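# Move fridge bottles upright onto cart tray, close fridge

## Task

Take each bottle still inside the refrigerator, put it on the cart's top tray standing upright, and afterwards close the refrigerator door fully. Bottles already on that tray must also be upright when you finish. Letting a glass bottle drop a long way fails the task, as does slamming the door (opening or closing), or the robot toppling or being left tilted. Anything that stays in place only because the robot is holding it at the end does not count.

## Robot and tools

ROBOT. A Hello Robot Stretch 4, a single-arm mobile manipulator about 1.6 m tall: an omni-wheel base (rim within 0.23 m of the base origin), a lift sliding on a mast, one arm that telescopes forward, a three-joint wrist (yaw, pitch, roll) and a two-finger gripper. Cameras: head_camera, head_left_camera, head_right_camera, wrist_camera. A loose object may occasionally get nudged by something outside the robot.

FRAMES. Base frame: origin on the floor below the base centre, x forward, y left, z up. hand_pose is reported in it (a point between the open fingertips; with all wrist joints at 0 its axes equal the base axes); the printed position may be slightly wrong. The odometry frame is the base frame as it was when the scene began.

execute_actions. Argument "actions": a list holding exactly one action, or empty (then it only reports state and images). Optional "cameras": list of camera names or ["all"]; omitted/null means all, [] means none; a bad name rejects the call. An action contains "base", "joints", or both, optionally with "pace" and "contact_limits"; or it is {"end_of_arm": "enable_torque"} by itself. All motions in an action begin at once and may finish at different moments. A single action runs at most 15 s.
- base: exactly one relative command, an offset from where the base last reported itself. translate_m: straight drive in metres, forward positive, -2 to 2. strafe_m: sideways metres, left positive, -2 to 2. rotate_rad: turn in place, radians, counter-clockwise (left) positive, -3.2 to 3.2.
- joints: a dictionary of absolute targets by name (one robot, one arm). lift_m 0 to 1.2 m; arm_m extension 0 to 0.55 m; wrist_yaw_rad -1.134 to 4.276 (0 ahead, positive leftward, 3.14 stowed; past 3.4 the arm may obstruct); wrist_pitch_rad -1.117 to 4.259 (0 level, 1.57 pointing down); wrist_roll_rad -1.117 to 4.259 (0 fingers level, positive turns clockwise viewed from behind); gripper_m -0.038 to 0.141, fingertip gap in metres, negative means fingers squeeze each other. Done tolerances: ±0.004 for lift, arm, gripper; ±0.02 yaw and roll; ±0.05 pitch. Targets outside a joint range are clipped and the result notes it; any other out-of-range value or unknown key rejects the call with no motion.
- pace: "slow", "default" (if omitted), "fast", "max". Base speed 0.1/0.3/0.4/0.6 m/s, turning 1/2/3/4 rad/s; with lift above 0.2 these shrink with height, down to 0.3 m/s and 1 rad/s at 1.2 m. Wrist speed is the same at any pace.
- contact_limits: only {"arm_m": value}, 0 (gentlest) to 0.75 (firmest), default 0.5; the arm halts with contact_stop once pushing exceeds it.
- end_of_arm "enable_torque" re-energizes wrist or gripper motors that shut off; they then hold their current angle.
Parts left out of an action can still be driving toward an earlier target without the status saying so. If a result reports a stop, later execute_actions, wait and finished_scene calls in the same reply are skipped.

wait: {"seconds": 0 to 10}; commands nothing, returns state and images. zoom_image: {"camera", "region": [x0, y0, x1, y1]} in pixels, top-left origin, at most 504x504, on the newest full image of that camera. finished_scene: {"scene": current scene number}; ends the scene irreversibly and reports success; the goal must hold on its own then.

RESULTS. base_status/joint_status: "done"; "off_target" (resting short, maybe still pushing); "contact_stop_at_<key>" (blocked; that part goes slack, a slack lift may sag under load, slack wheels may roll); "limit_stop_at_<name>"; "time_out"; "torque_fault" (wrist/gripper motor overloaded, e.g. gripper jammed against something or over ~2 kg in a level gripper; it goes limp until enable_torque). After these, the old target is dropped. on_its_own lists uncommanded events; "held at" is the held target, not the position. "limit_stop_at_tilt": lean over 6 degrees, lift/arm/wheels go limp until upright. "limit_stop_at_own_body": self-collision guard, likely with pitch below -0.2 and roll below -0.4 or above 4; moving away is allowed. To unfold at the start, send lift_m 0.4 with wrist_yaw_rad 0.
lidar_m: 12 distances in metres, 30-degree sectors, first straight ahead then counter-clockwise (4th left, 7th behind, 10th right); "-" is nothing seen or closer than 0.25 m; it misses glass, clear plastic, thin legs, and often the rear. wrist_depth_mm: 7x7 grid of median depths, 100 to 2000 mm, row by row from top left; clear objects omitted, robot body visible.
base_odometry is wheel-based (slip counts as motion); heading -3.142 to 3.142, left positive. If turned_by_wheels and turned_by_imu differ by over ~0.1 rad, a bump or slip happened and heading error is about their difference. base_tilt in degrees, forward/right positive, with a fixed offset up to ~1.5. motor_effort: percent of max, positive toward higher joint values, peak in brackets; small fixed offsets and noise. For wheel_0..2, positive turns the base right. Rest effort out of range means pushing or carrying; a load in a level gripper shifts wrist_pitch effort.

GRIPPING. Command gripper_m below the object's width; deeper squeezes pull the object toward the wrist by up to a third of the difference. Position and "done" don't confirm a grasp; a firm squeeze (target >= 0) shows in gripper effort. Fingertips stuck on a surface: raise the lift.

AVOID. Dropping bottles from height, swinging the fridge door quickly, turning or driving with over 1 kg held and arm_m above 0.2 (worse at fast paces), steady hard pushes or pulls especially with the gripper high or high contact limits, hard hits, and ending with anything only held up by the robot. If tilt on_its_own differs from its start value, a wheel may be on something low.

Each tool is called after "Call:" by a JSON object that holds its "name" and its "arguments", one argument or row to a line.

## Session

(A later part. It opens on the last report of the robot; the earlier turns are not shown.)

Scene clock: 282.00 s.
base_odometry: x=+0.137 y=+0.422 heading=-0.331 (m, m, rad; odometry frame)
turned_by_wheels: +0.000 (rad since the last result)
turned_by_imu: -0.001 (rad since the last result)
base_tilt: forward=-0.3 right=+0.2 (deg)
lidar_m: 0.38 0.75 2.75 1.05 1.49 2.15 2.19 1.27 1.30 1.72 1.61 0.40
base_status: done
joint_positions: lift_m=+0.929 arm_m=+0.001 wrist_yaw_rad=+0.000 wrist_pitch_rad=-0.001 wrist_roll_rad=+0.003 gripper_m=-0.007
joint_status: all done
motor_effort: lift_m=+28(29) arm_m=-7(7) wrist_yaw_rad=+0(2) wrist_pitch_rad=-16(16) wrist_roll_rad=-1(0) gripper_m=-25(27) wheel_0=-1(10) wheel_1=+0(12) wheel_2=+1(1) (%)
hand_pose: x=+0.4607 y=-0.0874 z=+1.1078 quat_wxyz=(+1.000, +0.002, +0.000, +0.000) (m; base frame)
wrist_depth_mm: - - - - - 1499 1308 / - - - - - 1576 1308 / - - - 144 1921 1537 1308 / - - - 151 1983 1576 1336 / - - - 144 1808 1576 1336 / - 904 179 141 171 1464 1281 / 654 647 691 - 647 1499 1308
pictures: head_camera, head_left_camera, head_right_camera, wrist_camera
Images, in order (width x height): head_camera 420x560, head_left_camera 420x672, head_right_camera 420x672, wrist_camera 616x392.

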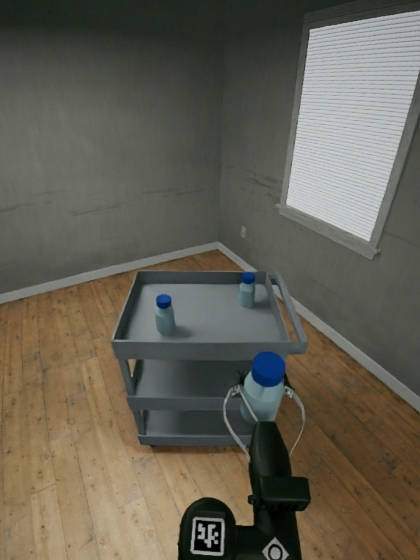

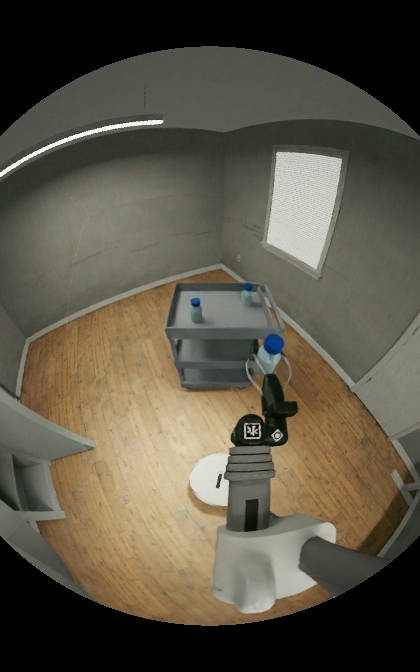

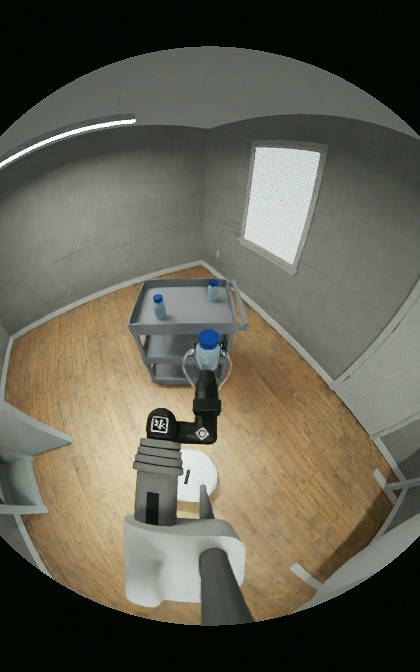

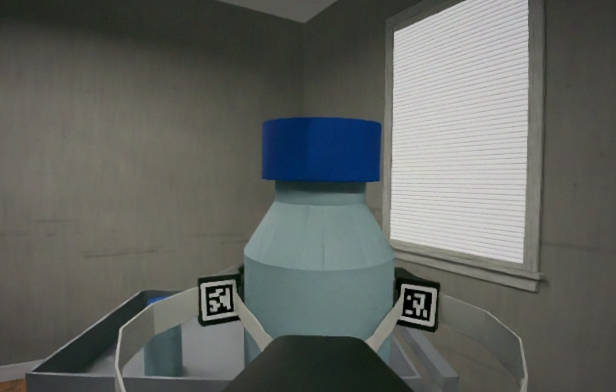

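Call:
{"name": "execute_actions", "arguments": {
  "actions": [
    {"base":{"translate_m":0.15},"joints":{"arm_m":0.54,"wrist_yaw_rad":0.55}}
  ],
  "cameras": []
}}

Call:
{"name": "execute_actions", "arguments": {
  "actions": [
    {"joints":{"lift_m":0.8}}
  ],
  "cameras": ["wrist_camera","head_camera"]
}}

Scene clock: 290.67 s.
base_odometry: x=+0.279 y=+0.373 heading=-0.331 (m, m, rad; odometry frame)
turned_by_wheels: +0.000 (rad since the last result)
turned_by_imu: +0.001 (rad since the last result)
base_tilt: forward=-0.4 right=+0.2 (deg)
lidar_m: 0.58 0.59 2.62 1.05 1.61 2.24 2.29 1.40 1.44 1.61 1.54 0.65
base_status: done
joint_positions: lift_m=+0.929 arm_m=+0.539 wrist_yaw_rad=+0.550 wrist_pitch_rad=-0.001 wrist_roll_rad=+0.003 gripper_m=-0.007
joint_status: all done
motor_effort: lift_m=+28(28) arm_m=+7(7) wrist_yaw_rad=+0(11) wrist_pitch_rad=-17(16) wrist_roll_rad=-1(0) gripper_m=-25(25) wheel_0=+0(5) wheel_1=+0(3) wheel_2=+0(8) (%)
hand_pose: x=+1.0013 y=+0.0762 z=+1.1078 quat_wxyz=(+0.962, +0.002, +0.000, +0.271) (m; base frame)
wrist_depth_mm: 1863 1808 1863 1921 1921 1921 1537 / 1863 1808 1863 1983 1921 1863 1618 / 1983 1921 1921 145 1921 1808 1618 / 1921 1983 1921 151 1921 1921 1576 / 1921 1921 1983 143 1921 1863 1576 / 1921 1921 178 141 172 1808 1576 / 1983 1921 1983 - 1921 1921 1576
pictures: none
No camera images: the call's "cameras" was empty. Leave "cameras" out to get every camera's image.

Scene clock: 292.27 s.
base_odometry: x=+0.279 y=+0.373 heading=-0.331 (m, m, rad; odometry frame)
turned_by_wheels: +0.000 (rad since the last result)
turned_by_imu: +0.000 (rad since the last result)
base_tilt: forward=-0.4 right=+0.2 (deg)
lidar_m: 0.59 0.58 2.61 1.07 1.61 2.22 2.29 1.38 1.46 1.62 1.54 0.63
base_status: not commanded
joint_positions: lift_m=+0.800 arm_m=+0.539 wrist_yaw_rad=+0.550 wrist_pitch_rad=-0.001 wrist_roll_rad=+0.003 gripper_m=-0.007
joint_status: all done
motor_effort: lift_m=+17(27) arm_m=+7(7) wrist_yaw_rad=+1(1) wrist_pitch_rad=-16(16) wrist_roll_rad=+0(1) gripper_m=-25(24) wheel_0=+1(1) wheel_1=+0(0) wheel_2=+0(0) (%)
hand_pose: x=+1.0013 y=+0.0762 z=+0.9788 quat_wxyz=(+0.962, +0.002, +0.000, +0.271) (m; base frame)
wrist_depth_mm: 1863 1921 1808 1863 1863 1863 1618 / 1863 1921 1921 1863 1863 1921 1618 / 1921 1921 1921 144 1921 1921 1576 / 1921 1921 1921 151 1921 1921 1618 / 1921 1863 - 144 1921 1921 1661 / 1983 1921 178 141 173 1921 1618 / 368 402 362 - 1983 1983 1576
pictures: head_camera, wrist_camera
Images, in order (width x height): head_camera 420x560, wrist_camera 616x392.

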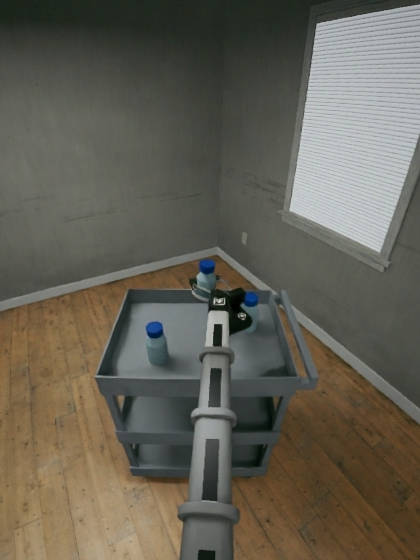

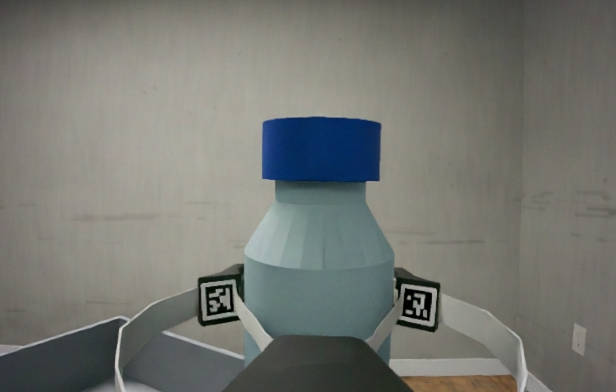

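Call:
{"name": "execute_actions", "arguments": {
  "actions": [
    {"joints":{"arm_m":0.47}}
  ],
  "cameras": []
}}

Call:
{"name": "execute_actions", "arguments": {
  "actions": [
    {"joints":{"lift_m":0.72}}
  ],
  "cameras": ["wrist_camera","head_camera"]
}}

Call:
{"name": "zoom_image", "arguments": {
  "camera": "head_camera",
  "region": [80,230,330,410]
}}

Scene clock: 304.70 s.
base_odometry: x=+0.279 y=+0.373 heading=-0.331 (m, m, rad; odometry frame)
turned_by_wheels: +0.000 (rad since the last result)
turned_by_imu: +0.001 (rad since the last result)
base_tilt: forward=-0.3 right=+0.4 (deg)
lidar_m: 0.58 0.60 2.59 1.07 1.59 2.25 2.31 1.38 1.44 1.63 1.55 0.62
base_status: not commanded
joint_positions: lift_m=+0.800 arm_m=+0.471 wrist_yaw_rad=+0.550 wrist_pitch_rad=-0.001 wrist_roll_rad=+0.003 gripper_m=-0.007
joint_status: all done
motor_effort: lift_m=+17(17) arm_m=-7(9) wrist_yaw_rad=+0(0) wrist_pitch_rad=-16(17) wrist_roll_rad=-1(0) gripper_m=-25(26) wheel_0=+1(1) wheel_1=+0(0) wheel_2=+0(0) (%)
hand_pose: x=+0.9338 y=+0.0763 z=+0.9788 quat_wxyz=(+0.962, +0.002, +0.000, +0.272) (m; base frame)
wrist_depth_mm: 1863 1921 1983 1983 1863 1921 1618 / 1863 1983 1983 1921 1863 1983 1661 / - - 1983 144 1921 1983 1708 / 1921 1983 - 151 1983 1863 1661 / 1983 1983 - 144 1921 1983 1661 / - - 178 140 172 1921 1618 / 362 418 439 - 1182 1983 1537
pictures: none
No camera images: the call's "cameras" was empty. Leave "cameras" out to get every camera's image.

Scene clock: 306.03 s.
base_odometry: x=+0.279 y=+0.373 heading=-0.331 (m, m, rad; odometry frame)
turned_by_wheels: +0.000 (rad since the last result)
turned_by_imu: +0.000 (rad since the last result)
base_tilt: forward=-0.4 right=+0.3 (deg)
lidar_m: 0.57 0.61 2.61 1.05 1.60 2.26 2.29 1.39 1.44 1.63 1.56 0.64
base_status: not commanded
joint_positions: lift_m=+0.720 arm_m=+0.471 wrist_yaw_rad=+0.550 wrist_pitch_rad=-0.001 wrist_roll_rad=+0.003 gripper_m=-0.007
joint_status: all done
motor_effort: lift_m=+17(17) arm_m=-7(7) wrist_yaw_rad=-1(0) wrist_pitch_rad=-17(16) wrist_roll_rad=-1(0) gripper_m=-23(26) wheel_0=+0(1) wheel_1=+0(0) wheel_2=+1(0) (%)
hand_pose: x=+0.9338 y=+0.0763 z=+0.8987 quat_wxyz=(+0.962, +0.002, +0.000, +0.272) (m; base frame)
wrist_depth_mm: 1921 1983 1863 1863 1863 1983 1618 / 1983 - 1921 1921 1983 1921 1661 / 1983 - 1863 144 1863 1983 1618 / 1921 1921 1983 151 1921 - 1661 / 1983 484 462 144 1983 1983 1708 / 357 402 178 141 172 285 278 / 306 300 307 - 312 293 274
pictures: head_camera, wrist_camera
Images, in order (width x height): head_camera 420x560, wrist_camera 616x392.

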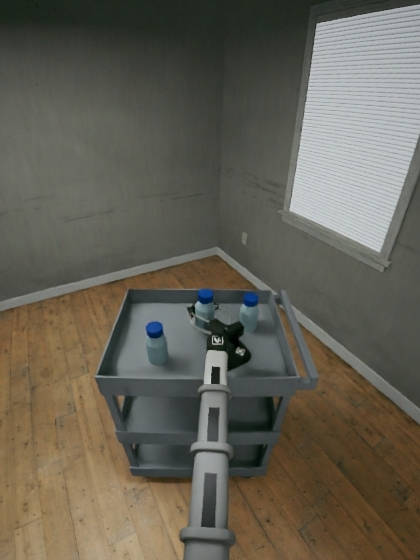

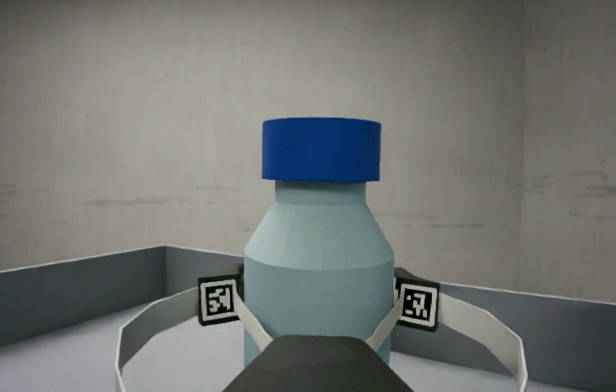

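Region (80, 230, 330, 410) of head_camera's 420x560 image, scaled by 2.016, with more detail than that image has; it fills the top 363 rows of this view, and the rest is white.

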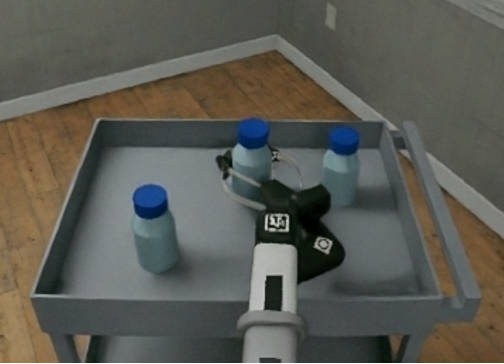

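Call:
{"name": "execute_actions", "arguments": {
  "actions": [
    {"joints":{"lift_m":0.684},"pace":"slow"}
  ],
  "cameras": []
}}

Scene clock: 313.17 s.
base_odometry: x=+0.279 y=+0.373 heading=-0.331 (m, m, rad; odometry frame)
turned_by_wheels: +0.000 (rad since the last result)
turned_by_imu: +0.001 (rad since the last result)
base_tilt: forward=-0.4 right=+0.3 (deg)
lidar_m: 0.57 0.57 2.61 1.07 1.59 2.25 2.30 1.39 1.44 1.62 1.56 0.62
base_status: not commanded
joint_positions: lift_m=+0.684 arm_m=+0.471 wrist_yaw_rad=+0.550 wrist_pitch_rad=-0.001 wrist_roll_rad=+0.003 gripper_m=-0.007
joint_status: all done
motor_effort: lift_m=+16(16) arm_m=-7(7) wrist_yaw_rad=-1(0) wrist_pitch_rad=-17(24) wrist_roll_rad=-1(2) gripper_m=-26(27) wheel_0=+1(1) wheel_1=+0(0) wheel_2=-1(2) (%)
hand_pose: x=+0.9337 y=+0.0763 z=+0.8628 quat_wxyz=(+0.962, +0.002, +0.000, +0.272) (m; base frame)
wrist_depth_mm: 1921 1921 1921 1921 1983 1863 1576 / 1983 1863 1921 1983 1983 1983 1618 / - 1863 1983 144 1921 1983 1708 / - 1921 1983 150 1983 1863 1661 / 362 442 421 144 304 293 1576 / 330 336 177 141 171 271 259 / 235 232 236 - 239 225 244
pictures: none
No camera images: the call's "cameras" was empty. Leave "cameras" out to get every camera's image.

Call:
{"name": "execute_actions", "arguments": {
  "actions": [
    {"joints":{"lift_m":0.675},"pace":"slow"}
  ],
  "cameras": ["wrist_camera"]
}}

Call:
{"name": "execute_actions", "arguments": {
  "actions": [
    {"joints":{"gripper_m":0.095}}
  ],
  "cameras": ["wrist_camera"]
}}

Call:
{"name": "execute_actions", "arguments": {
  "actions": [
    {"joints":{"lift_m":0.84,"arm_m":0.45}}
  ],
  "cameras": []
}}

Call:
{"name": "execute_actions", "arguments": {
  "actions": [
    {"base":{"translate_m":-0.1},"joints":{"arm_m":0}}
  ],
  "cameras": ["head_camera"]
}}

Call:
{"name": "execute_actions", "arguments": {
  "actions": [
    {"base":{"rotate_rad":1.3},"joints":{"gripper_m":0,"wrist_yaw_rad":0}}
  ]
}}

Scene clock: 324.20 s.
base_odometry: x=+0.279 y=+0.373 heading=-0.331 (m, m, rad; odometry frame)
turned_by_wheels: +0.000 (rad since the last result)
turned_by_imu: +0.001 (rad since the last result)
base_tilt: forward=-0.5 right=+0.3 (deg)
lidar_m: 0.57 0.57 2.60 1.06 1.61 2.24 2.30 1.39 1.41 1.64 1.53 0.59
base_status: not commanded
joint_positions: lift_m=+0.676 arm_m=+0.471 wrist_yaw_rad=+0.550 wrist_pitch_rad=-0.005 wrist_roll_rad=+0.003 gripper_m=-0.007
joint_status: all done
motor_effort: lift_m=+14(16) arm_m=-7(7) wrist_yaw_rad=+0(0) wrist_pitch_rad=-3(16) wrist_roll_rad=-2(3) gripper_m=-26(26) wheel_0=+1(1) wheel_1=+0(0) wheel_2=-1(1) (%)
hand_pose: x=+0.9337 y=+0.0763 z=+0.8553 quat_wxyz=(+0.962, +0.002, -0.002, +0.272) (m; base frame)
wrist_depth_mm: 1921 1921 1983 1921 1983 1983 1661 / 1921 1983 1983 1863 1983 1921 1618 / 1983 - 1921 148 - 1921 1661 / 1983 1983 - 153 1983 - 1618 / 357 439 421 143 301 294 265 / 315 320 178 141 172 268 260 / 224 220 226 - 230 216 236
pictures: wrist_camera
Images, in order (width x height): wrist_camera 616x392.

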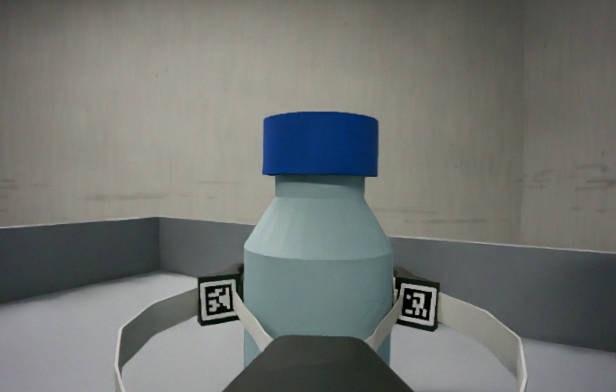

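Scene clock: 326.00 s.
base_odometry: x=+0.279 y=+0.373 heading=-0.331 (m, m, rad; odometry frame)
turned_by_wheels: +0.000 (rad since the last result)
turned_by_imu: +0.000 (rad since the last result)
base_tilt: forward=-0.5 right=+0.4 (deg)
lidar_m: 0.57 0.60 2.62 1.07 1.62 2.22 2.30 1.38 1.45 1.66 1.55 0.61
base_status: not commanded
joint_positions: lift_m=+0.676 arm_m=+0.471 wrist_yaw_rad=+0.550 wrist_pitch_rad=-0.005 wrist_roll_rad=+0.003 gripper_m=+0.095
joint_status: all done
motor_effort: lift_m=+15(15) arm_m=-7(7) wrist_yaw_rad=-1(2) wrist_pitch_rad=-5(6) wrist_roll_rad=-1(2) gripper_m=-3(22) wheel_0=+1(1) wheel_1=+0(0) wheel_2=-1(1) (%)
hand_pose: x=+0.9337 y=+0.0762 z=+0.8550 quat_wxyz=(+0.962, +0.002, -0.002, +0.272) (m; base frame)
wrist_depth_mm: 1921 1983 1921 1921 1921 1921 1618 / 1983 1921 1983 1983 1863 1863 1661 / 1983 - 1921 169 1921 1983 1661 / - 1983 1921 175 1921 1921 1708 / 362 442 404 163 218 293 265 / 310 320 198 162 185 276 260 / 223 220 226 - 236 226 232
pictures: wrist_camera
Images, in order (width x height): wrist_camera 616x392.

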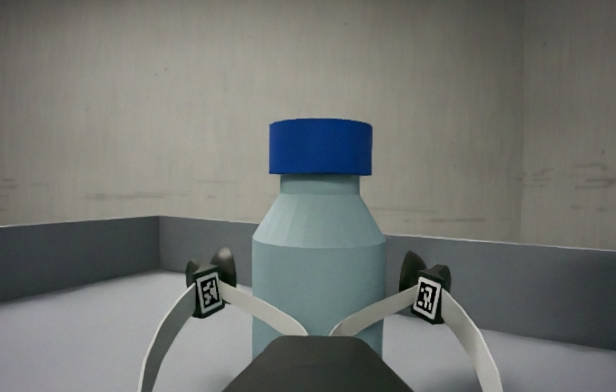

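Scene clock: 327.77 s.
base_odometry: x=+0.279 y=+0.373 heading=-0.331 (m, m, rad; odometry frame)
turned_by_wheels: +0.000 (rad since the last result)
turned_by_imu: +0.000 (rad since the last result)
base_tilt: forward=-0.3 right=+0.2 (deg)
lidar_m: 0.55 0.57 2.61 1.07 1.62 2.24 2.28 1.39 1.44 1.65 1.57 0.59
base_status: not commanded
joint_positions: lift_m=+0.840 arm_m=+0.451 wrist_yaw_rad=+0.550 wrist_pitch_rad=-0.004 wrist_roll_rad=+0.003 gripper_m=+0.095
joint_status: all done
motor_effort: lift_m=+27(28) arm_m=-7(13) wrist_yaw_rad=+0(1) wrist_pitch_rad=-7(8) wrist_roll_rad=-1(1) gripper_m=-2(1) wheel_0=+1(2) wheel_1=-1(2) wheel_2=-1(5) (%)
hand_pose: x=+0.9138 y=+0.0762 z=+1.0189 quat_wxyz=(+0.962, +0.002, -0.001, +0.271) (m; base frame)
wrist_depth_mm: 1983 1921 1921 1863 1983 1921 1661 / 1983 1983 1921 1921 1921 1863 1708 / 1921 1983 1921 1983 1983 1983 1618 / - 1921 1983 1921 1983 1983 1756 / - - 1983 - 1983 1983 1661 / - - - - - 1863 1618 / - 439 466 - - 1983 1576
pictures: none
No camera images: the call's "cameras" was empty. Leave "cameras" out to get every camera's image.

Scene clock: 330.17 s.
base_odometry: x=+0.184 y=+0.406 heading=-0.331 (m, m, rad; odometry frame)
turned_by_wheels: +0.000 (rad since the last result)
turned_by_imu: +0.001 (rad since the last result)
base_tilt: forward=-0.4 right=+0.3 (deg)
lidar_m: 0.64 0.68 2.68 1.03 1.54 2.19 2.19 1.29 1.33 1.68 1.59 0.69
base_status: done
joint_positions: lift_m=+0.840 arm_m=+0.001 wrist_yaw_rad=+0.550 wrist_pitch_rad=-0.004 wrist_roll_rad=+0.003 gripper_m=+0.095
joint_status: all done
motor_effort: lift_m=+27(27) arm_m=-7(4) wrist_yaw_rad=-1(1) wrist_pitch_rad=-7(7) wrist_roll_rad=-1(1) gripper_m=-3(2) wheel_0=+1(5) wheel_1=-1(5) wheel_2=-1(12) (%)
hand_pose: x=+0.4639 y=+0.0763 z=+1.0189 quat_wxyz=(+0.962, +0.002, -0.001, +0.272) (m; base frame)
wrist_depth_mm: - - - - - - - / - - - - - - - / - - - - - - - / - - - - - - - / - - - - - - - / - - 525 723 574 647 699 / - - - - 585 564 554
pictures: head_camera
Images, in order (width x height): head_camera 420x560.

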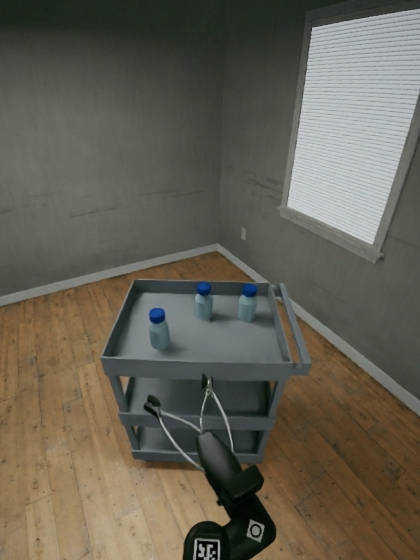

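Scene clock: 332.07 s.
base_odometry: x=+0.184 y=+0.406 heading=+0.969 (m, m, rad; odometry frame)
turned_by_wheels: +1.300 (rad since the last result)
turned_by_imu: +1.303 (rad since the last result)
base_tilt: forward=-0.4 right=+0.5 (deg)
lidar_m: 1.05 1.07 1.54 2.36 2.10 1.33 1.52 1.60 1.61 0.66 0.66 2.60
base_status: done
joint_positions: lift_m=+0.840 arm_m=+0.001 wrist_yaw_rad=+0.000 wrist_pitch_rad=-0.004 wrist_roll_rad=+0.003 gripper_m=+0.000
joint_status: all done
motor_effort: lift_m=+25(27) arm_m=-7(7) wrist_yaw_rad=+0(8) wrist_pitch_rad=-7(7) wrist_roll_rad=+0(1) gripper_m=-8(8) wheel_0=+0(6) wheel_1=+1(2) wheel_2=+0(7) (%)
hand_pose: x=+0.4607 y=-0.0873 z=+1.0190 quat_wxyz=(+1.000, +0.002, -0.002, +0.000) (m; base frame)
wrist_depth_mm: 1281 891 - - - - 1983 / 1366 891 - - - - 1983 / 1281 904 - - - - 1921 / 1336 904 - - - - - / 1255 917 - - - - - / 1308 891 - 202 185 - 1983 / 1281 931 - - - - 1983
pictures: head_camera, head_left_camera, head_right_camera, wrist_camera
Images, in order (width x height): head_camera 420x560, head_left_camera 420x672, head_right_camera 420x672, wrist_camera 616x392.

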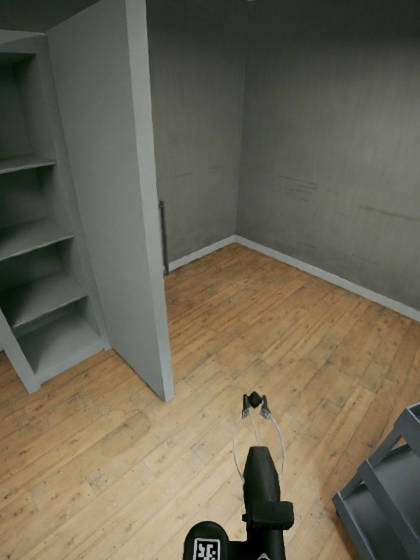

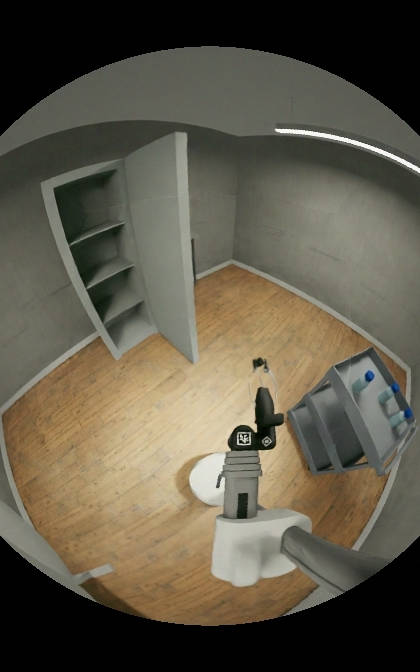

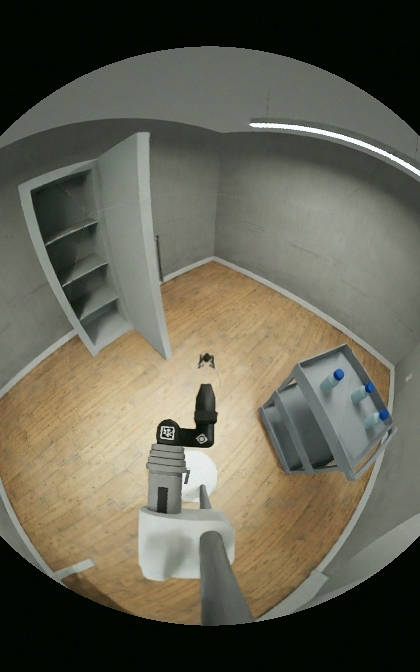

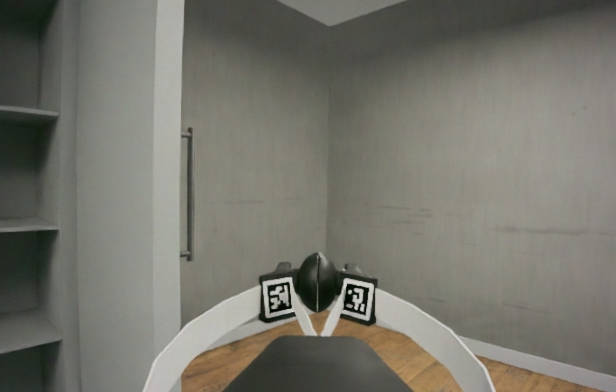

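Call:
{"name": "execute_actions", "arguments": {
  "actions": [
    {"base":{"rotate_rad":-0.17},"joints":{"lift_m":0.4}}
  ],
  "cameras": []
}}

Call:
{"name": "execute_actions", "arguments": {
  "actions": [
    {"base":{"translate_m":1.2},"pace":"fast"}
  ],
  "cameras": []
}}

Call:
{"name": "execute_actions", "arguments": {
  "actions": [
    {"base":{"rotate_rad":2.0}}
  ]
}}

Scene clock: 347.83 s.
base_odometry: x=+0.184 y=+0.406 heading=+0.799 (m, m, rad; odometry frame)
turned_by_wheels: -0.170 (rad since the last result)
turned_by_imu: -0.169 (rad since the last result)
base_tilt: forward=-0.5 right=+0.3 (deg)
lidar_m: 2.76 1.05 1.54 2.21 2.19 1.34 1.38 1.66 1.59 0.66 0.64 0.68
base_status: done
joint_positions: lift_m=+0.400 arm_m=+0.001 wrist_yaw_rad=+0.000 wrist_pitch_rad=-0.004 wrist_roll_rad=+0.003 gripper_m=+0.000
joint_status: all done
motor_effort: lift_m=+15(25) arm_m=-7(7) wrist_yaw_rad=+0(1) wrist_pitch_rad=-7(7) wrist_roll_rad=+0(1) gripper_m=-6(7) wheel_0=+2(2) wheel_1=-1(3) wheel_2=+1(2) (%)
hand_pose: x=+0.4607 y=-0.0874 z=+0.5798 quat_wxyz=(+1.000, +0.002, -0.002, +0.000) (m; base frame)
wrist_depth_mm: 768 - - - - - - / 788 - - - - - - / 788 - - - - - 1921 / 809 - - - - - 1983 / 809 - - - - - 1921 / 820 1808 1661 201 185 1863 1921 / 809 1229 1255 - 1255 1205 1281
pictures: none
No camera images: the call's "cameras" was empty. Leave "cameras" out to get every camera's image.

Scene clock: 352.20 s.
base_odometry: x=+1.021 y=+1.266 heading=+0.799 (m, m, rad; odometry frame)
turned_by_wheels: +0.000 (rad since the last result)
turned_by_imu: -0.002 (rad since the last result)
base_tilt: forward=-0.5 right=+0.2 (deg)
lidar_m: 1.67 1.53 1.37 0.41 0.42 2.81 3.15 0.72 0.72 2.24 1.67 1.58
base_status: done
joint_positions: lift_m=+0.400 arm_m=+0.001 wrist_yaw_rad=+0.000 wrist_pitch_rad=-0.004 wrist_roll_rad=+0.003 gripper_m=+0.000
joint_status: not commanded
motor_effort: lift_m=+15(15) arm_m=-7(7) wrist_yaw_rad=+0(1) wrist_pitch_rad=-7(7) wrist_roll_rad=-2(1) gripper_m=-8(6) wheel_0=+0(6) wheel_1=-2(2) wheel_2=+1(9) (%)
hand_pose: x=+0.4607 y=-0.0874 z=+0.5798 quat_wxyz=(+1.000, +0.002, -0.002, +0.000) (m; base frame)
wrist_depth_mm: 1205 1464 1921 1618 1430 1229 1138 / 1229 1499 1808 1661 1397 1255 1138 / 1255 1464 1983 1661 1397 1255 1118 / 1281 1537 1921 1661 1430 1255 1138 / 1229 1576 1921 1537 1430 1281 1138 / 1308 1537 1618 202 185 1255 1118 / 1229 1229 1255 - 1336 1205 1118
pictures: none
No camera images: the call's "cameras" was empty. Leave "cameras" out to get every camera's image.

Scene clock: 354.47 s.
base_odometry: x=+1.021 y=+1.266 heading=+2.799 (m, m, rad; odometry frame)
turned_by_wheels: +2.000 (rad since the last result)
turned_by_imu: +2.004 (rad since the last result)
base_tilt: forward=-0.3 right=+0.3 (deg)
lidar_m: 0.41 3.10 2.47 0.70 0.71 2.27 1.71 1.58 1.65 1.57 1.45 0.55
base_status: done
joint_positions: lift_m=+0.400 arm_m=+0.001 wrist_yaw_rad=+0.000 wrist_pitch_rad=-0.004 wrist_roll_rad=+0.003 gripper_m=+0.000
joint_status: not commanded
motor_effort: lift_m=+16(16) arm_m=-7(7) wrist_yaw_rad=+0(0) wrist_pitch_rad=-7(7) wrist_roll_rad=+0(3) gripper_m=-7(8) wheel_0=+0(3) wheel_1=+1(7) wheel_2=+1(7) (%)
hand_pose: x=+0.4607 y=-0.0874 z=+0.5797 quat_wxyz=(+1.000, +0.002, -0.002, +0.000) (m; base frame)
wrist_depth_mm: - - 227 254 298 366 459 / - - 229 255 301 370 466 / - - 231 255 303 373 473 / - - 231 258 303 375 480 / - - 234 248 307 382 480 / 1756 1808 222 202 185 389 496 / 1255 1205 227 - 314 392 500
pictures: head_camera, head_left_camera, head_right_camera, wrist_camera
Images, in order (width x height): head_camera 420x560, head_left_camera 420x672, head_right_camera 420x672, wrist_camera 616x392.

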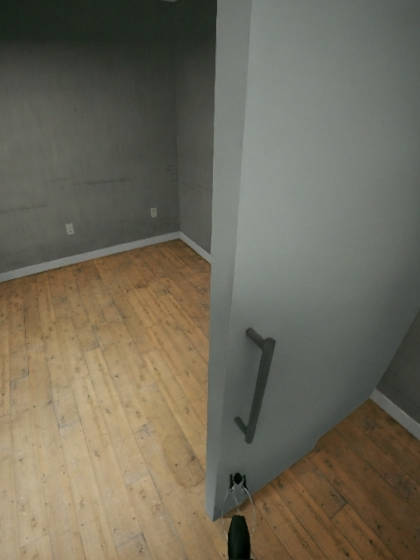

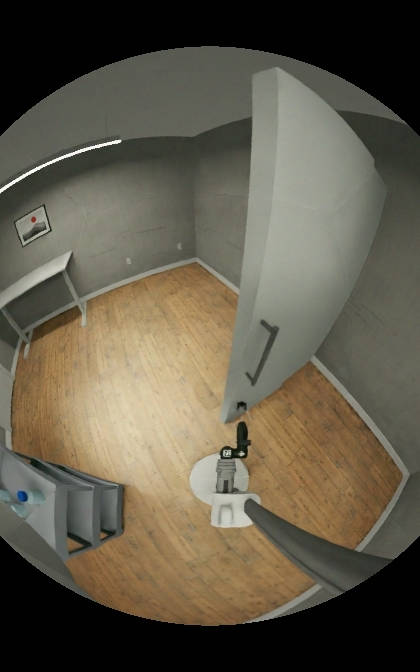

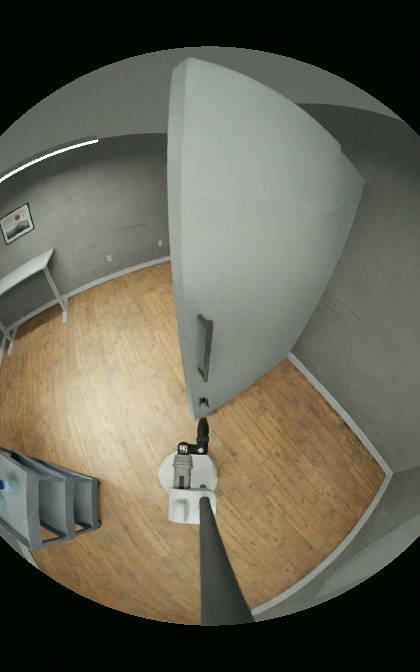

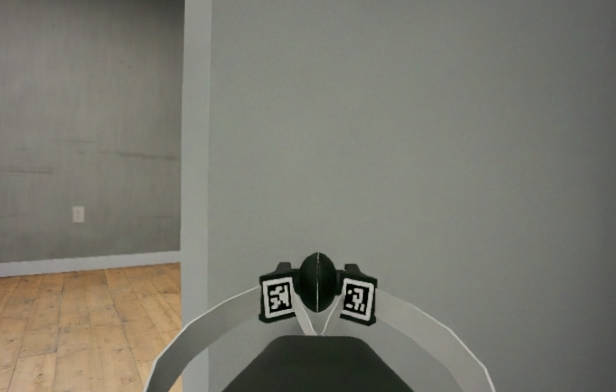

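Call:
{"name": "execute_actions", "arguments": {
  "actions": [
    {"joints":{"arm_m":0.5},"pace":"slow"}
  ],
  "cameras": ["head_camera","head_left_camera"]
}}

Scene clock: 366.93 s.
base_odometry: x=+1.021 y=+1.266 heading=+2.798 (m, m, rad; odometry frame)
turned_by_wheels: +0.000 (rad since the last result)
turned_by_imu: +0.002 (rad since the last result)
base_tilt: forward=-0.5 right=+0.3 (deg)
lidar_m: 0.94 3.09 2.43 0.72 0.69 2.29 1.69 1.59 1.64 1.53 1.46 0.90
base_status: not commanded
joint_positions: lift_m=+0.400 arm_m=+0.499 wrist_yaw_rad=+0.000 wrist_pitch_rad=-0.004 wrist_roll_rad=+0.003 gripper_m=+0.000
joint_status: all done
motor_effort: lift_m=+16(16) arm_m=+7(6) wrist_yaw_rad=+0(11) wrist_pitch_rad=-7(7) wrist_roll_rad=+0(0) gripper_m=-8(8) wheel_0=+0(1) wheel_1=+0(1) wheel_2=-1(2) (%)
hand_pose: x=+0.9581 y=-0.0875 z=+0.5798 quat_wxyz=(+1.000, +0.002, -0.002, +0.000) (m; base frame)
wrist_depth_mm: - - 338 291 257 229 213 / - - 338 291 258 229 213 / - - 338 294 260 230 213 / - - 340 294 260 231 214 / - - 342 285 260 233 213 / 1708 1808 329 202 185 232 216 / 1281 1229 336 - 255 222 216
pictures: head_camera, head_left_camera
Images, in order (width x height): head_camera 420x560, head_left_camera 420x672.

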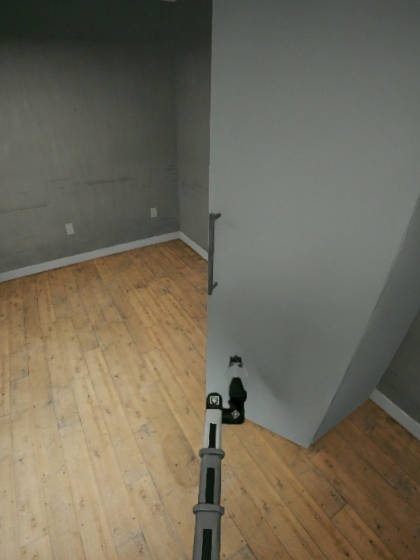

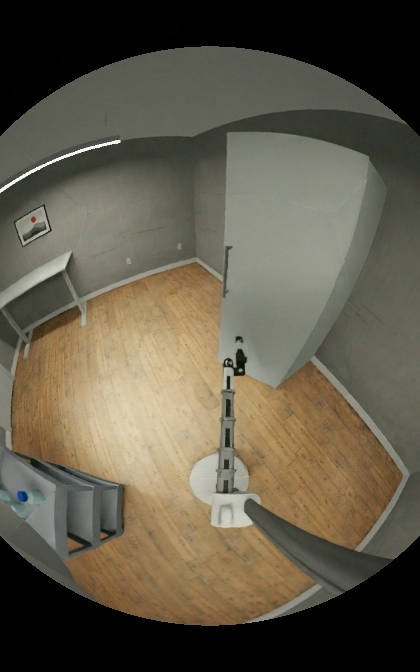

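Call:
{"name": "execute_actions", "arguments": {
  "actions": [
    {"base":{"rotate_rad":-1.047},"joints":{"arm_m":0}}
  ],
  "cameras": []
}}

Call:
{"name": "execute_actions", "arguments": {
  "actions": [
    {"base":{"translate_m":-0.17}}
  ],
  "cameras": []
}}

Call:
{"name": "execute_actions", "arguments": {
  "actions": [
    {"base":{"strafe_m":1.0}}
  ],
  "cameras": ["head_camera","head_left_camera"]
}}

Scene clock: 382.60 s.
base_odometry: x=+1.021 y=+1.266 heading=+1.751 (m, m, rad; odometry frame)
turned_by_wheels: -1.047 (rad since the last result)
turned_by_imu: -1.048 (rad since the last result)
base_tilt: forward=-0.3 right=+0.2 (deg)
lidar_m: 1.46 0.93 1.13 3.13 2.49 0.71 0.71 2.28 1.69 1.58 1.64 1.56
base_status: done
joint_positions: lift_m=+0.400 arm_m=+0.001 wrist_yaw_rad=+0.000 wrist_pitch_rad=-0.004 wrist_roll_rad=+0.003 gripper_m=+0.000
joint_status: all done
motor_effort: lift_m=+17(17) arm_m=-7(7) wrist_yaw_rad=+0(2) wrist_pitch_rad=-7(8) wrist_roll_rad=-1(1) gripper_m=-6(7) wheel_0=+0(5) wheel_1=+0(8) wheel_2=+0(8) (%)
hand_pose: x=+0.4608 y=-0.0875 z=+0.5797 quat_wxyz=(+1.000, +0.002, -0.002, +0.000) (m; base frame)
wrist_depth_mm: 715 1098 1229 1255 1281 1229 1308 / 723 1118 1255 1255 1255 1308 1308 / 707 1098 1229 1255 1308 1281 1308 / 732 1138 1229 1281 1281 1336 1281 / 723 1138 1281 1308 1308 1308 1281 / 723 1118 1255 202 185 1281 1308 / 741 1060 1229 - 1308 1229 1308
pictures: none
No camera images: the call's "cameras" was empty. Leave "cameras" out to get every camera's image.

Scene clock: 384.53 s.
base_odometry: x=+1.052 y=+1.099 heading=+1.751 (m, m, rad; odometry frame)
turned_by_wheels: +0.000 (rad since the last result)
turned_by_imu: +0.001 (rad since the last result)
base_tilt: forward=-0.4 right=+0.2 (deg)
lidar_m: 1.62 1.08 1.34 2.73 2.40 0.53 0.54 0.72 1.73 1.61 1.64 1.73
base_status: done
joint_positions: lift_m=+0.400 arm_m=+0.001 wrist_yaw_rad=+0.000 wrist_pitch_rad=-0.004 wrist_roll_rad=+0.003 gripper_m=+0.000
joint_status: not commanded
motor_effort: lift_m=+17(17) arm_m=-7(7) wrist_yaw_rad=+1(0) wrist_pitch_rad=-7(6) wrist_roll_rad=-1(2) gripper_m=-6(6) wheel_0=+0(4) wheel_1=+0(5) wheel_2=-1(8) (%)
hand_pose: x=+0.4607 y=-0.0875 z=+0.5797 quat_wxyz=(+1.000, +0.002, -0.002, +0.000) (m; base frame)
wrist_depth_mm: 768 1042 1397 1397 1430 1464 1464 / 778 1060 1430 1397 1397 1464 1430 / 788 1098 1430 1430 1430 1464 1464 / 788 1098 1397 1464 1464 1464 1499 / 788 1098 1464 1430 1464 1464 1576 / 798 1098 1464 203 185 1430 1464 / 809 991 1255 - 1281 1205 1336
pictures: none
No camera images: the call's "cameras" was empty. Leave "cameras" out to get every camera's image.

Scene clock: 389.20 s.
base_odometry: x=+0.068 y=+0.919 heading=+1.751 (m, m, rad; odometry frame)
turned_by_wheels: +0.000 (rad since the last result)
turned_by_imu: +0.003 (rad since the last result)
base_tilt: forward=-0.4 right=+0.3 (deg)
lidar_m: 0.85 1.61 2.10 2.12 1.48 1.82 2.13 0.96 0.90 2.59 2.43 0.98
base_status: done
joint_positions: lift_m=+0.400 arm_m=+0.001 wrist_yaw_rad=+0.000 wrist_pitch_rad=-0.004 wrist_roll_rad=+0.003 gripper_m=+0.000
joint_status: not commanded
motor_effort: lift_m=+17(17) arm_m=-7(7) wrist_yaw_rad=+0(2) wrist_pitch_rad=-7(6) wrist_roll_rad=-2(0) gripper_m=-6(8) wheel_0=+0(9) wheel_1=-2(12) wheel_2=+0(1) (%)
hand_pose: x=+0.4607 y=-0.0875 z=+0.5797 quat_wxyz=(+1.000, +0.002, -0.002, +0.000) (m; base frame)
wrist_depth_mm: 1336 1366 1336 732 732 741 1366 / 1308 1281 1308 732 732 741 1366 / 1308 1308 1336 723 741 750 1366 / 1308 1336 1366 732 732 759 1397 / 1308 1336 1336 750 741 741 1397 / 1366 1336 741 202 185 759 1430 / 1229 1229 1182 - 741 768 1308
pictures: head_camera, head_left_camera
Images, in order (width x height): head_camera 420x560, head_left_camera 420x672.

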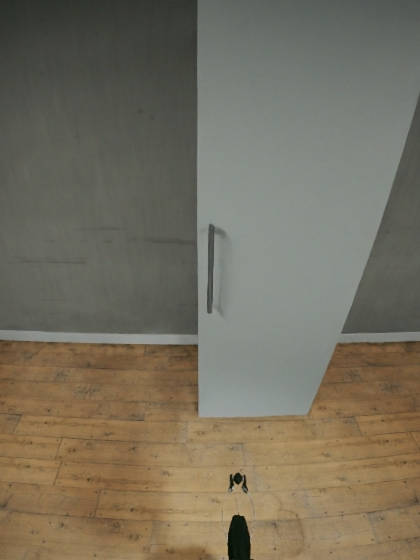

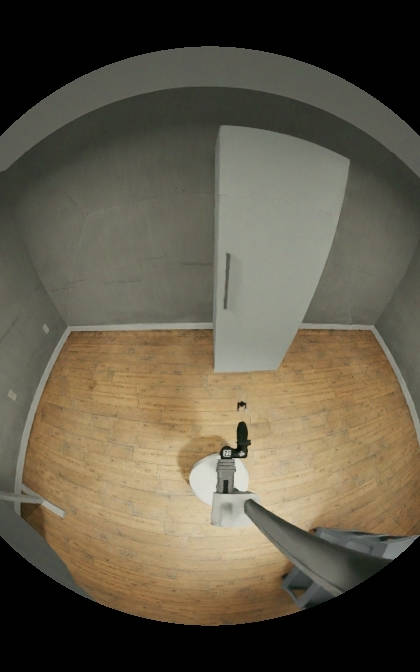

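Appears already shut; push gently to be sure.

Call:
{"name": "execute_actions", "arguments": {
  "actions": [
    {"joints":{"arm_m":0.46}}
  ],
  "cameras": []
}}

Call:
{"name": "execute_actions", "arguments": {
  "actions": [
    {"joints":{"arm_m":0.55},"pace":"slow","contact_limits":{"arm_m":0.3}}
  ],
  "cameras": ["head_camera"]
}}

Scene clock: 397.40 s.
base_odometry: x=+0.068 y=+0.919 heading=+1.751 (m, m, rad; odometry frame)
turned_by_wheels: +0.000 (rad since the last result)
turned_by_imu: +0.001 (rad since the last result)
base_tilt: forward=-0.3 right=+0.4 (deg)
lidar_m: 0.88 1.61 2.11 2.11 1.46 1.79 2.15 0.98 0.93 2.60 2.42 1.00
base_status: not commanded
joint_positions: lift_m=+0.400 arm_m=+0.459 wrist_yaw_rad=+0.000 wrist_pitch_rad=-0.004 wrist_roll_rad=+0.003 gripper_m=+0.000
joint_status: all done
motor_effort: lift_m=+17(17) arm_m=+6(10) wrist_yaw_rad=-1(1) wrist_pitch_rad=-6(7) wrist_roll_rad=-2(1) gripper_m=-4(9) wheel_0=+0(0) wheel_1=-2(2) wheel_2=+0(0) (%)
hand_pose: x=+0.9182 y=-0.0874 z=+0.5798 quat_wxyz=(+1.000, +0.002, -0.002, +0.000) (m; base frame)
wrist_depth_mm: 878 272 273 277 279 283 286 / 878 274 276 279 281 283 286 / 891 274 277 279 282 285 289 / 878 276 279 279 285 286 291 / 891 277 278 282 285 289 293 / 891 277 281 202 185 290 294 / 866 279 283 - 290 290 293
pictures: none
No camera images: the call's "cameras" was empty. Leave "cameras" out to get every camera's image.

Scene clock: 398.97 s.
base_odometry: x=+0.068 y=+0.919 heading=+1.751 (m, m, rad; odometry frame)
turned_by_wheels: +0.000 (rad since the last result)
turned_by_imu: +0.001 (rad since the last result)
base_tilt: forward=-0.4 right=+0.3 (deg)
lidar_m: 0.88 1.61 2.09 2.10 1.41 1.82 2.14 0.97 0.91 2.62 2.41 1.01
base_status: not commanded
joint_positions: lift_m=+0.400 arm_m=+0.509 wrist_yaw_rad=-0.005 wrist_pitch_rad=-0.005 wrist_roll_rad=+0.003 gripper_m=+0.000
joint_status: arm_m contact_stop (moved +0.050 of +0.091)
on_its_own: arm_m is slack since a contact_stop (your +0.550 is given up); wrist_yaw_rad is at rest, and its effort (+15) is outside its rest range (-13 to +13)
motor_effort: lift_m=+17(17) arm_m=+0(24) wrist_yaw_rad=+15(43) wrist_pitch_rad=-5(6) wrist_roll_rad=-2(0) gripper_m=-6(5) wheel_0=+2(4) wheel_1=+2(5) wheel_2=-6(13) (%)
contact_limits: arm_m 0.3
hand_pose: x=+0.9675 y=-0.0889 z=+0.5799 quat_wxyz=(+1.000, +0.002, -0.002, -0.003) (m; base frame)
wrist_depth_mm: 222 223 227 229 231 235 236 / 521 225 229 231 232 236 237 / 530 226 228 231 235 236 238 / 530 228 229 233 235 238 242 / 525 229 230 233 236 239 242 / 530 231 183 202 185 241 241 / 535 230 233 - 239 241 244
pictures: head_camera
Images, in order (width x height): head_camera 420x560.

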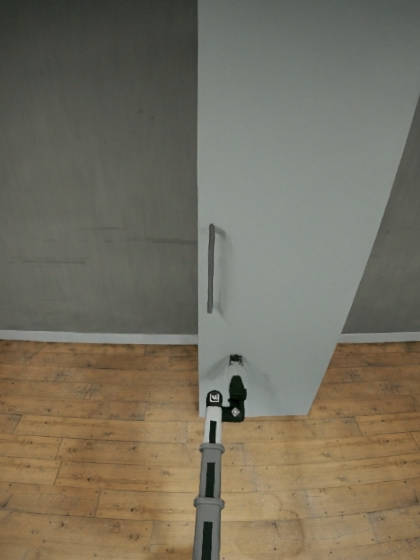

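Call:
{"name": "execute_actions", "arguments": {
  "actions": [
    {"base":{"strafe_m":0.07},"joints":{"arm_m":0.48}}
  ],
  "cameras": []
}}

Call:
{"name": "execute_actions", "arguments": {
  "actions": [
    {"joints":{"arm_m":0.55},"pace":"slow","contact_limits":{"arm_m":0.45}}
  ],
  "cameras": ["wrist_camera"]
}}

Call:
{"name": "execute_actions", "arguments": {
  "actions": [
    {"joints":{"arm_m":0.3},"base":{"strafe_m":0.3}}
  ]
}}

Scene clock: 414.30 s.
base_odometry: x=-0.001 y=+0.906 heading=+1.751 (m, m, rad; odometry frame)
turned_by_wheels: +0.000 (rad since the last result)
turned_by_imu: +0.001 (rad since the last result)
base_tilt: forward=-0.2 right=+0.2 (deg)
lidar_m: 0.90 1.60 2.08 2.02 1.40 1.74 2.14 1.04 0.97 2.66 2.38 1.00
base_status: done
joint_positions: lift_m=+0.400 arm_m=+0.481 wrist_yaw_rad=+0.000 wrist_pitch_rad=-0.004 wrist_roll_rad=+0.003 gripper_m=+0.000
joint_status: all done
motor_effort: lift_m=+17(17) arm_m=-7(10) wrist_yaw_rad=+0(13) wrist_pitch_rad=-6(5) wrist_roll_rad=-1(2) gripper_m=-5(5) wheel_0=+0(6) wheel_1=-2(11) wheel_2=-1(7) (%)
hand_pose: x=+0.9406 y=-0.0875 z=+0.5798 quat_wxyz=(+1.000, +0.002, -0.002, +0.000) (m; base frame)
wrist_depth_mm: 842 842 248 250 252 257 257 / 842 842 248 252 254 257 259 / 842 854 251 253 255 259 260 / 854 866 251 255 256 262 262 / 878 866 252 253 258 260 263 / 854 878 254 202 185 262 265 / 891 891 256 - 260 264 266
pictures: none
No camera images: the call's "cameras" was empty. Leave "cameras" out to get every camera's image.

Scene clock: 415.60 s.
base_odometry: x=+0.000 y=+0.906 heading=+1.751 (m, m, rad; odometry frame)
turned_by_wheels: +0.000 (rad since the last result)
turned_by_imu: +0.003 (rad since the last result)
base_tilt: forward=-0.4 right=+0.5 (deg)
lidar_m: 0.89 1.59 2.10 2.05 1.41 1.76 2.14 1.03 0.99 2.68 2.40 1.00
base_status: not commanded
joint_positions: lift_m=+0.400 arm_m=+0.504 wrist_yaw_rad=-0.007 wrist_pitch_rad=-0.005 wrist_roll_rad=+0.003 gripper_m=+0.000
joint_status: arm_m contact_stop (moved +0.022 of +0.069)
on_its_own: arm_m is slack since a contact_stop (your +0.550 is given up); wrist_yaw_rad is at rest, and its effort (+19) is outside its rest range (-13 to +13)
motor_effort: lift_m=+17(17) arm_m=+0(24) wrist_yaw_rad=+19(47) wrist_pitch_rad=-4(6) wrist_roll_rad=+0(1) gripper_m=-5(6) wheel_0=-1(4) wheel_1=+1(6) wheel_2=-6(15) (%)
contact_limits: arm_m 0.45
hand_pose: x=+0.9623 y=-0.0894 z=+0.5799 quat_wxyz=(+1.000, +0.002, -0.002, -0.003) (m; base frame)
wrist_depth_mm: 831 820 229 229 233 236 238 / 820 831 228 230 234 236 238 / 842 842 229 233 235 238 240 / 831 854 230 234 236 238 242 / 831 854 231 232 238 240 242 / 842 854 183 202 186 242 246 / 854 854 234 - 239 242 244
pictures: wrist_camera
Images, in order (width x height): wrist_camera 616x392.

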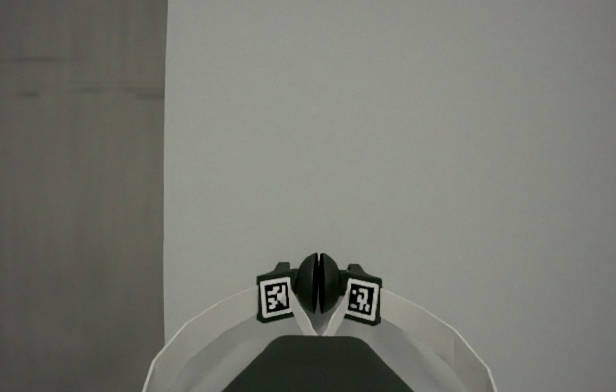

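not run: a stop came earlier in this reply.

Call:
{"name": "execute_actions", "arguments": {
  "actions": [
    {"joints":{"arm_m":0.4},"base":{"strafe_m":0.25}}
  ],
  "cameras": ["head_camera","wrist_camera"]
}}

Scene clock: 421.73 s.
base_odometry: x=-0.246 y=+0.861 heading=+1.751 (m, m, rad; odometry frame)
turned_by_wheels: +0.000 (rad since the last result)
turned_by_imu: +0.002 (rad since the last result)
base_tilt: forward=-0.4 right=+0.3 (deg)
lidar_m: 0.96 1.58 1.89 1.77 1.18 1.36 2.14 1.28 1.21 2.93 2.35 0.92
base_status: done
joint_positions: lift_m=+0.400 arm_m=+0.401 wrist_yaw_rad=+0.000 wrist_pitch_rad=-0.004 wrist_roll_rad=+0.003 gripper_m=+0.000
joint_status: all done
motor_effort: lift_m=+17(17) arm_m=-7(8) wrist_yaw_rad=-1(20) wrist_pitch_rad=-6(6) wrist_roll_rad=-1(1) gripper_m=-7(7) wheel_0=+2(8) wheel_1=-1(9) wheel_2=-1(7) (%)
hand_pose: x=+0.8606 y=-0.0875 z=+0.5797 quat_wxyz=(+1.000, +0.002, -0.002, +0.000) (m; base frame)
wrist_depth_mm: 917 904 917 946 640 340 324 / 917 917 960 946 634 338 322 / 917 917 917 946 634 342 325 / 917 917 946 946 627 340 325 / 917 917 931 946 615 332 329 / 931 931 931 202 185 332 327 / 931 917 960 - 512 329 334
pictures: head_camera, wrist_camera
Images, in order (width x height): head_camera 420x560, wrist_camera 616x392.

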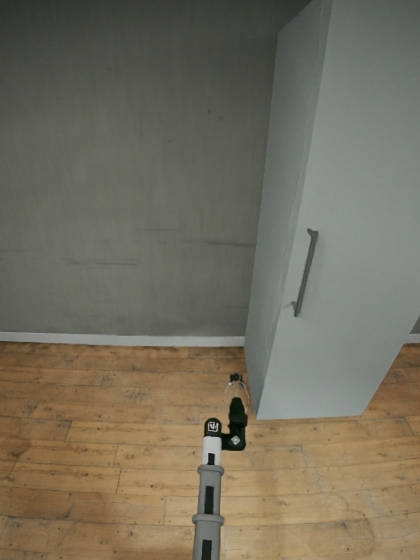

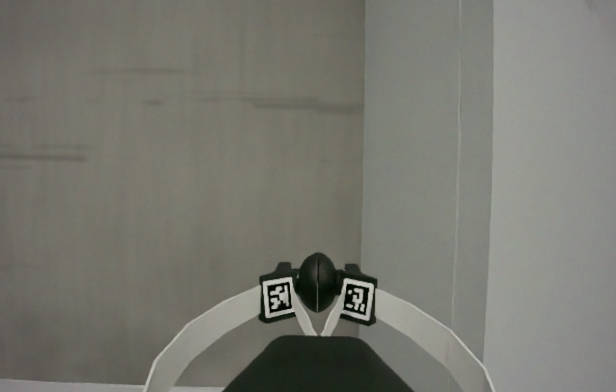

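Call:
{"name": "finished_scene", "arguments": {
  "scene": 1
}}

The scene is finished: the task was done.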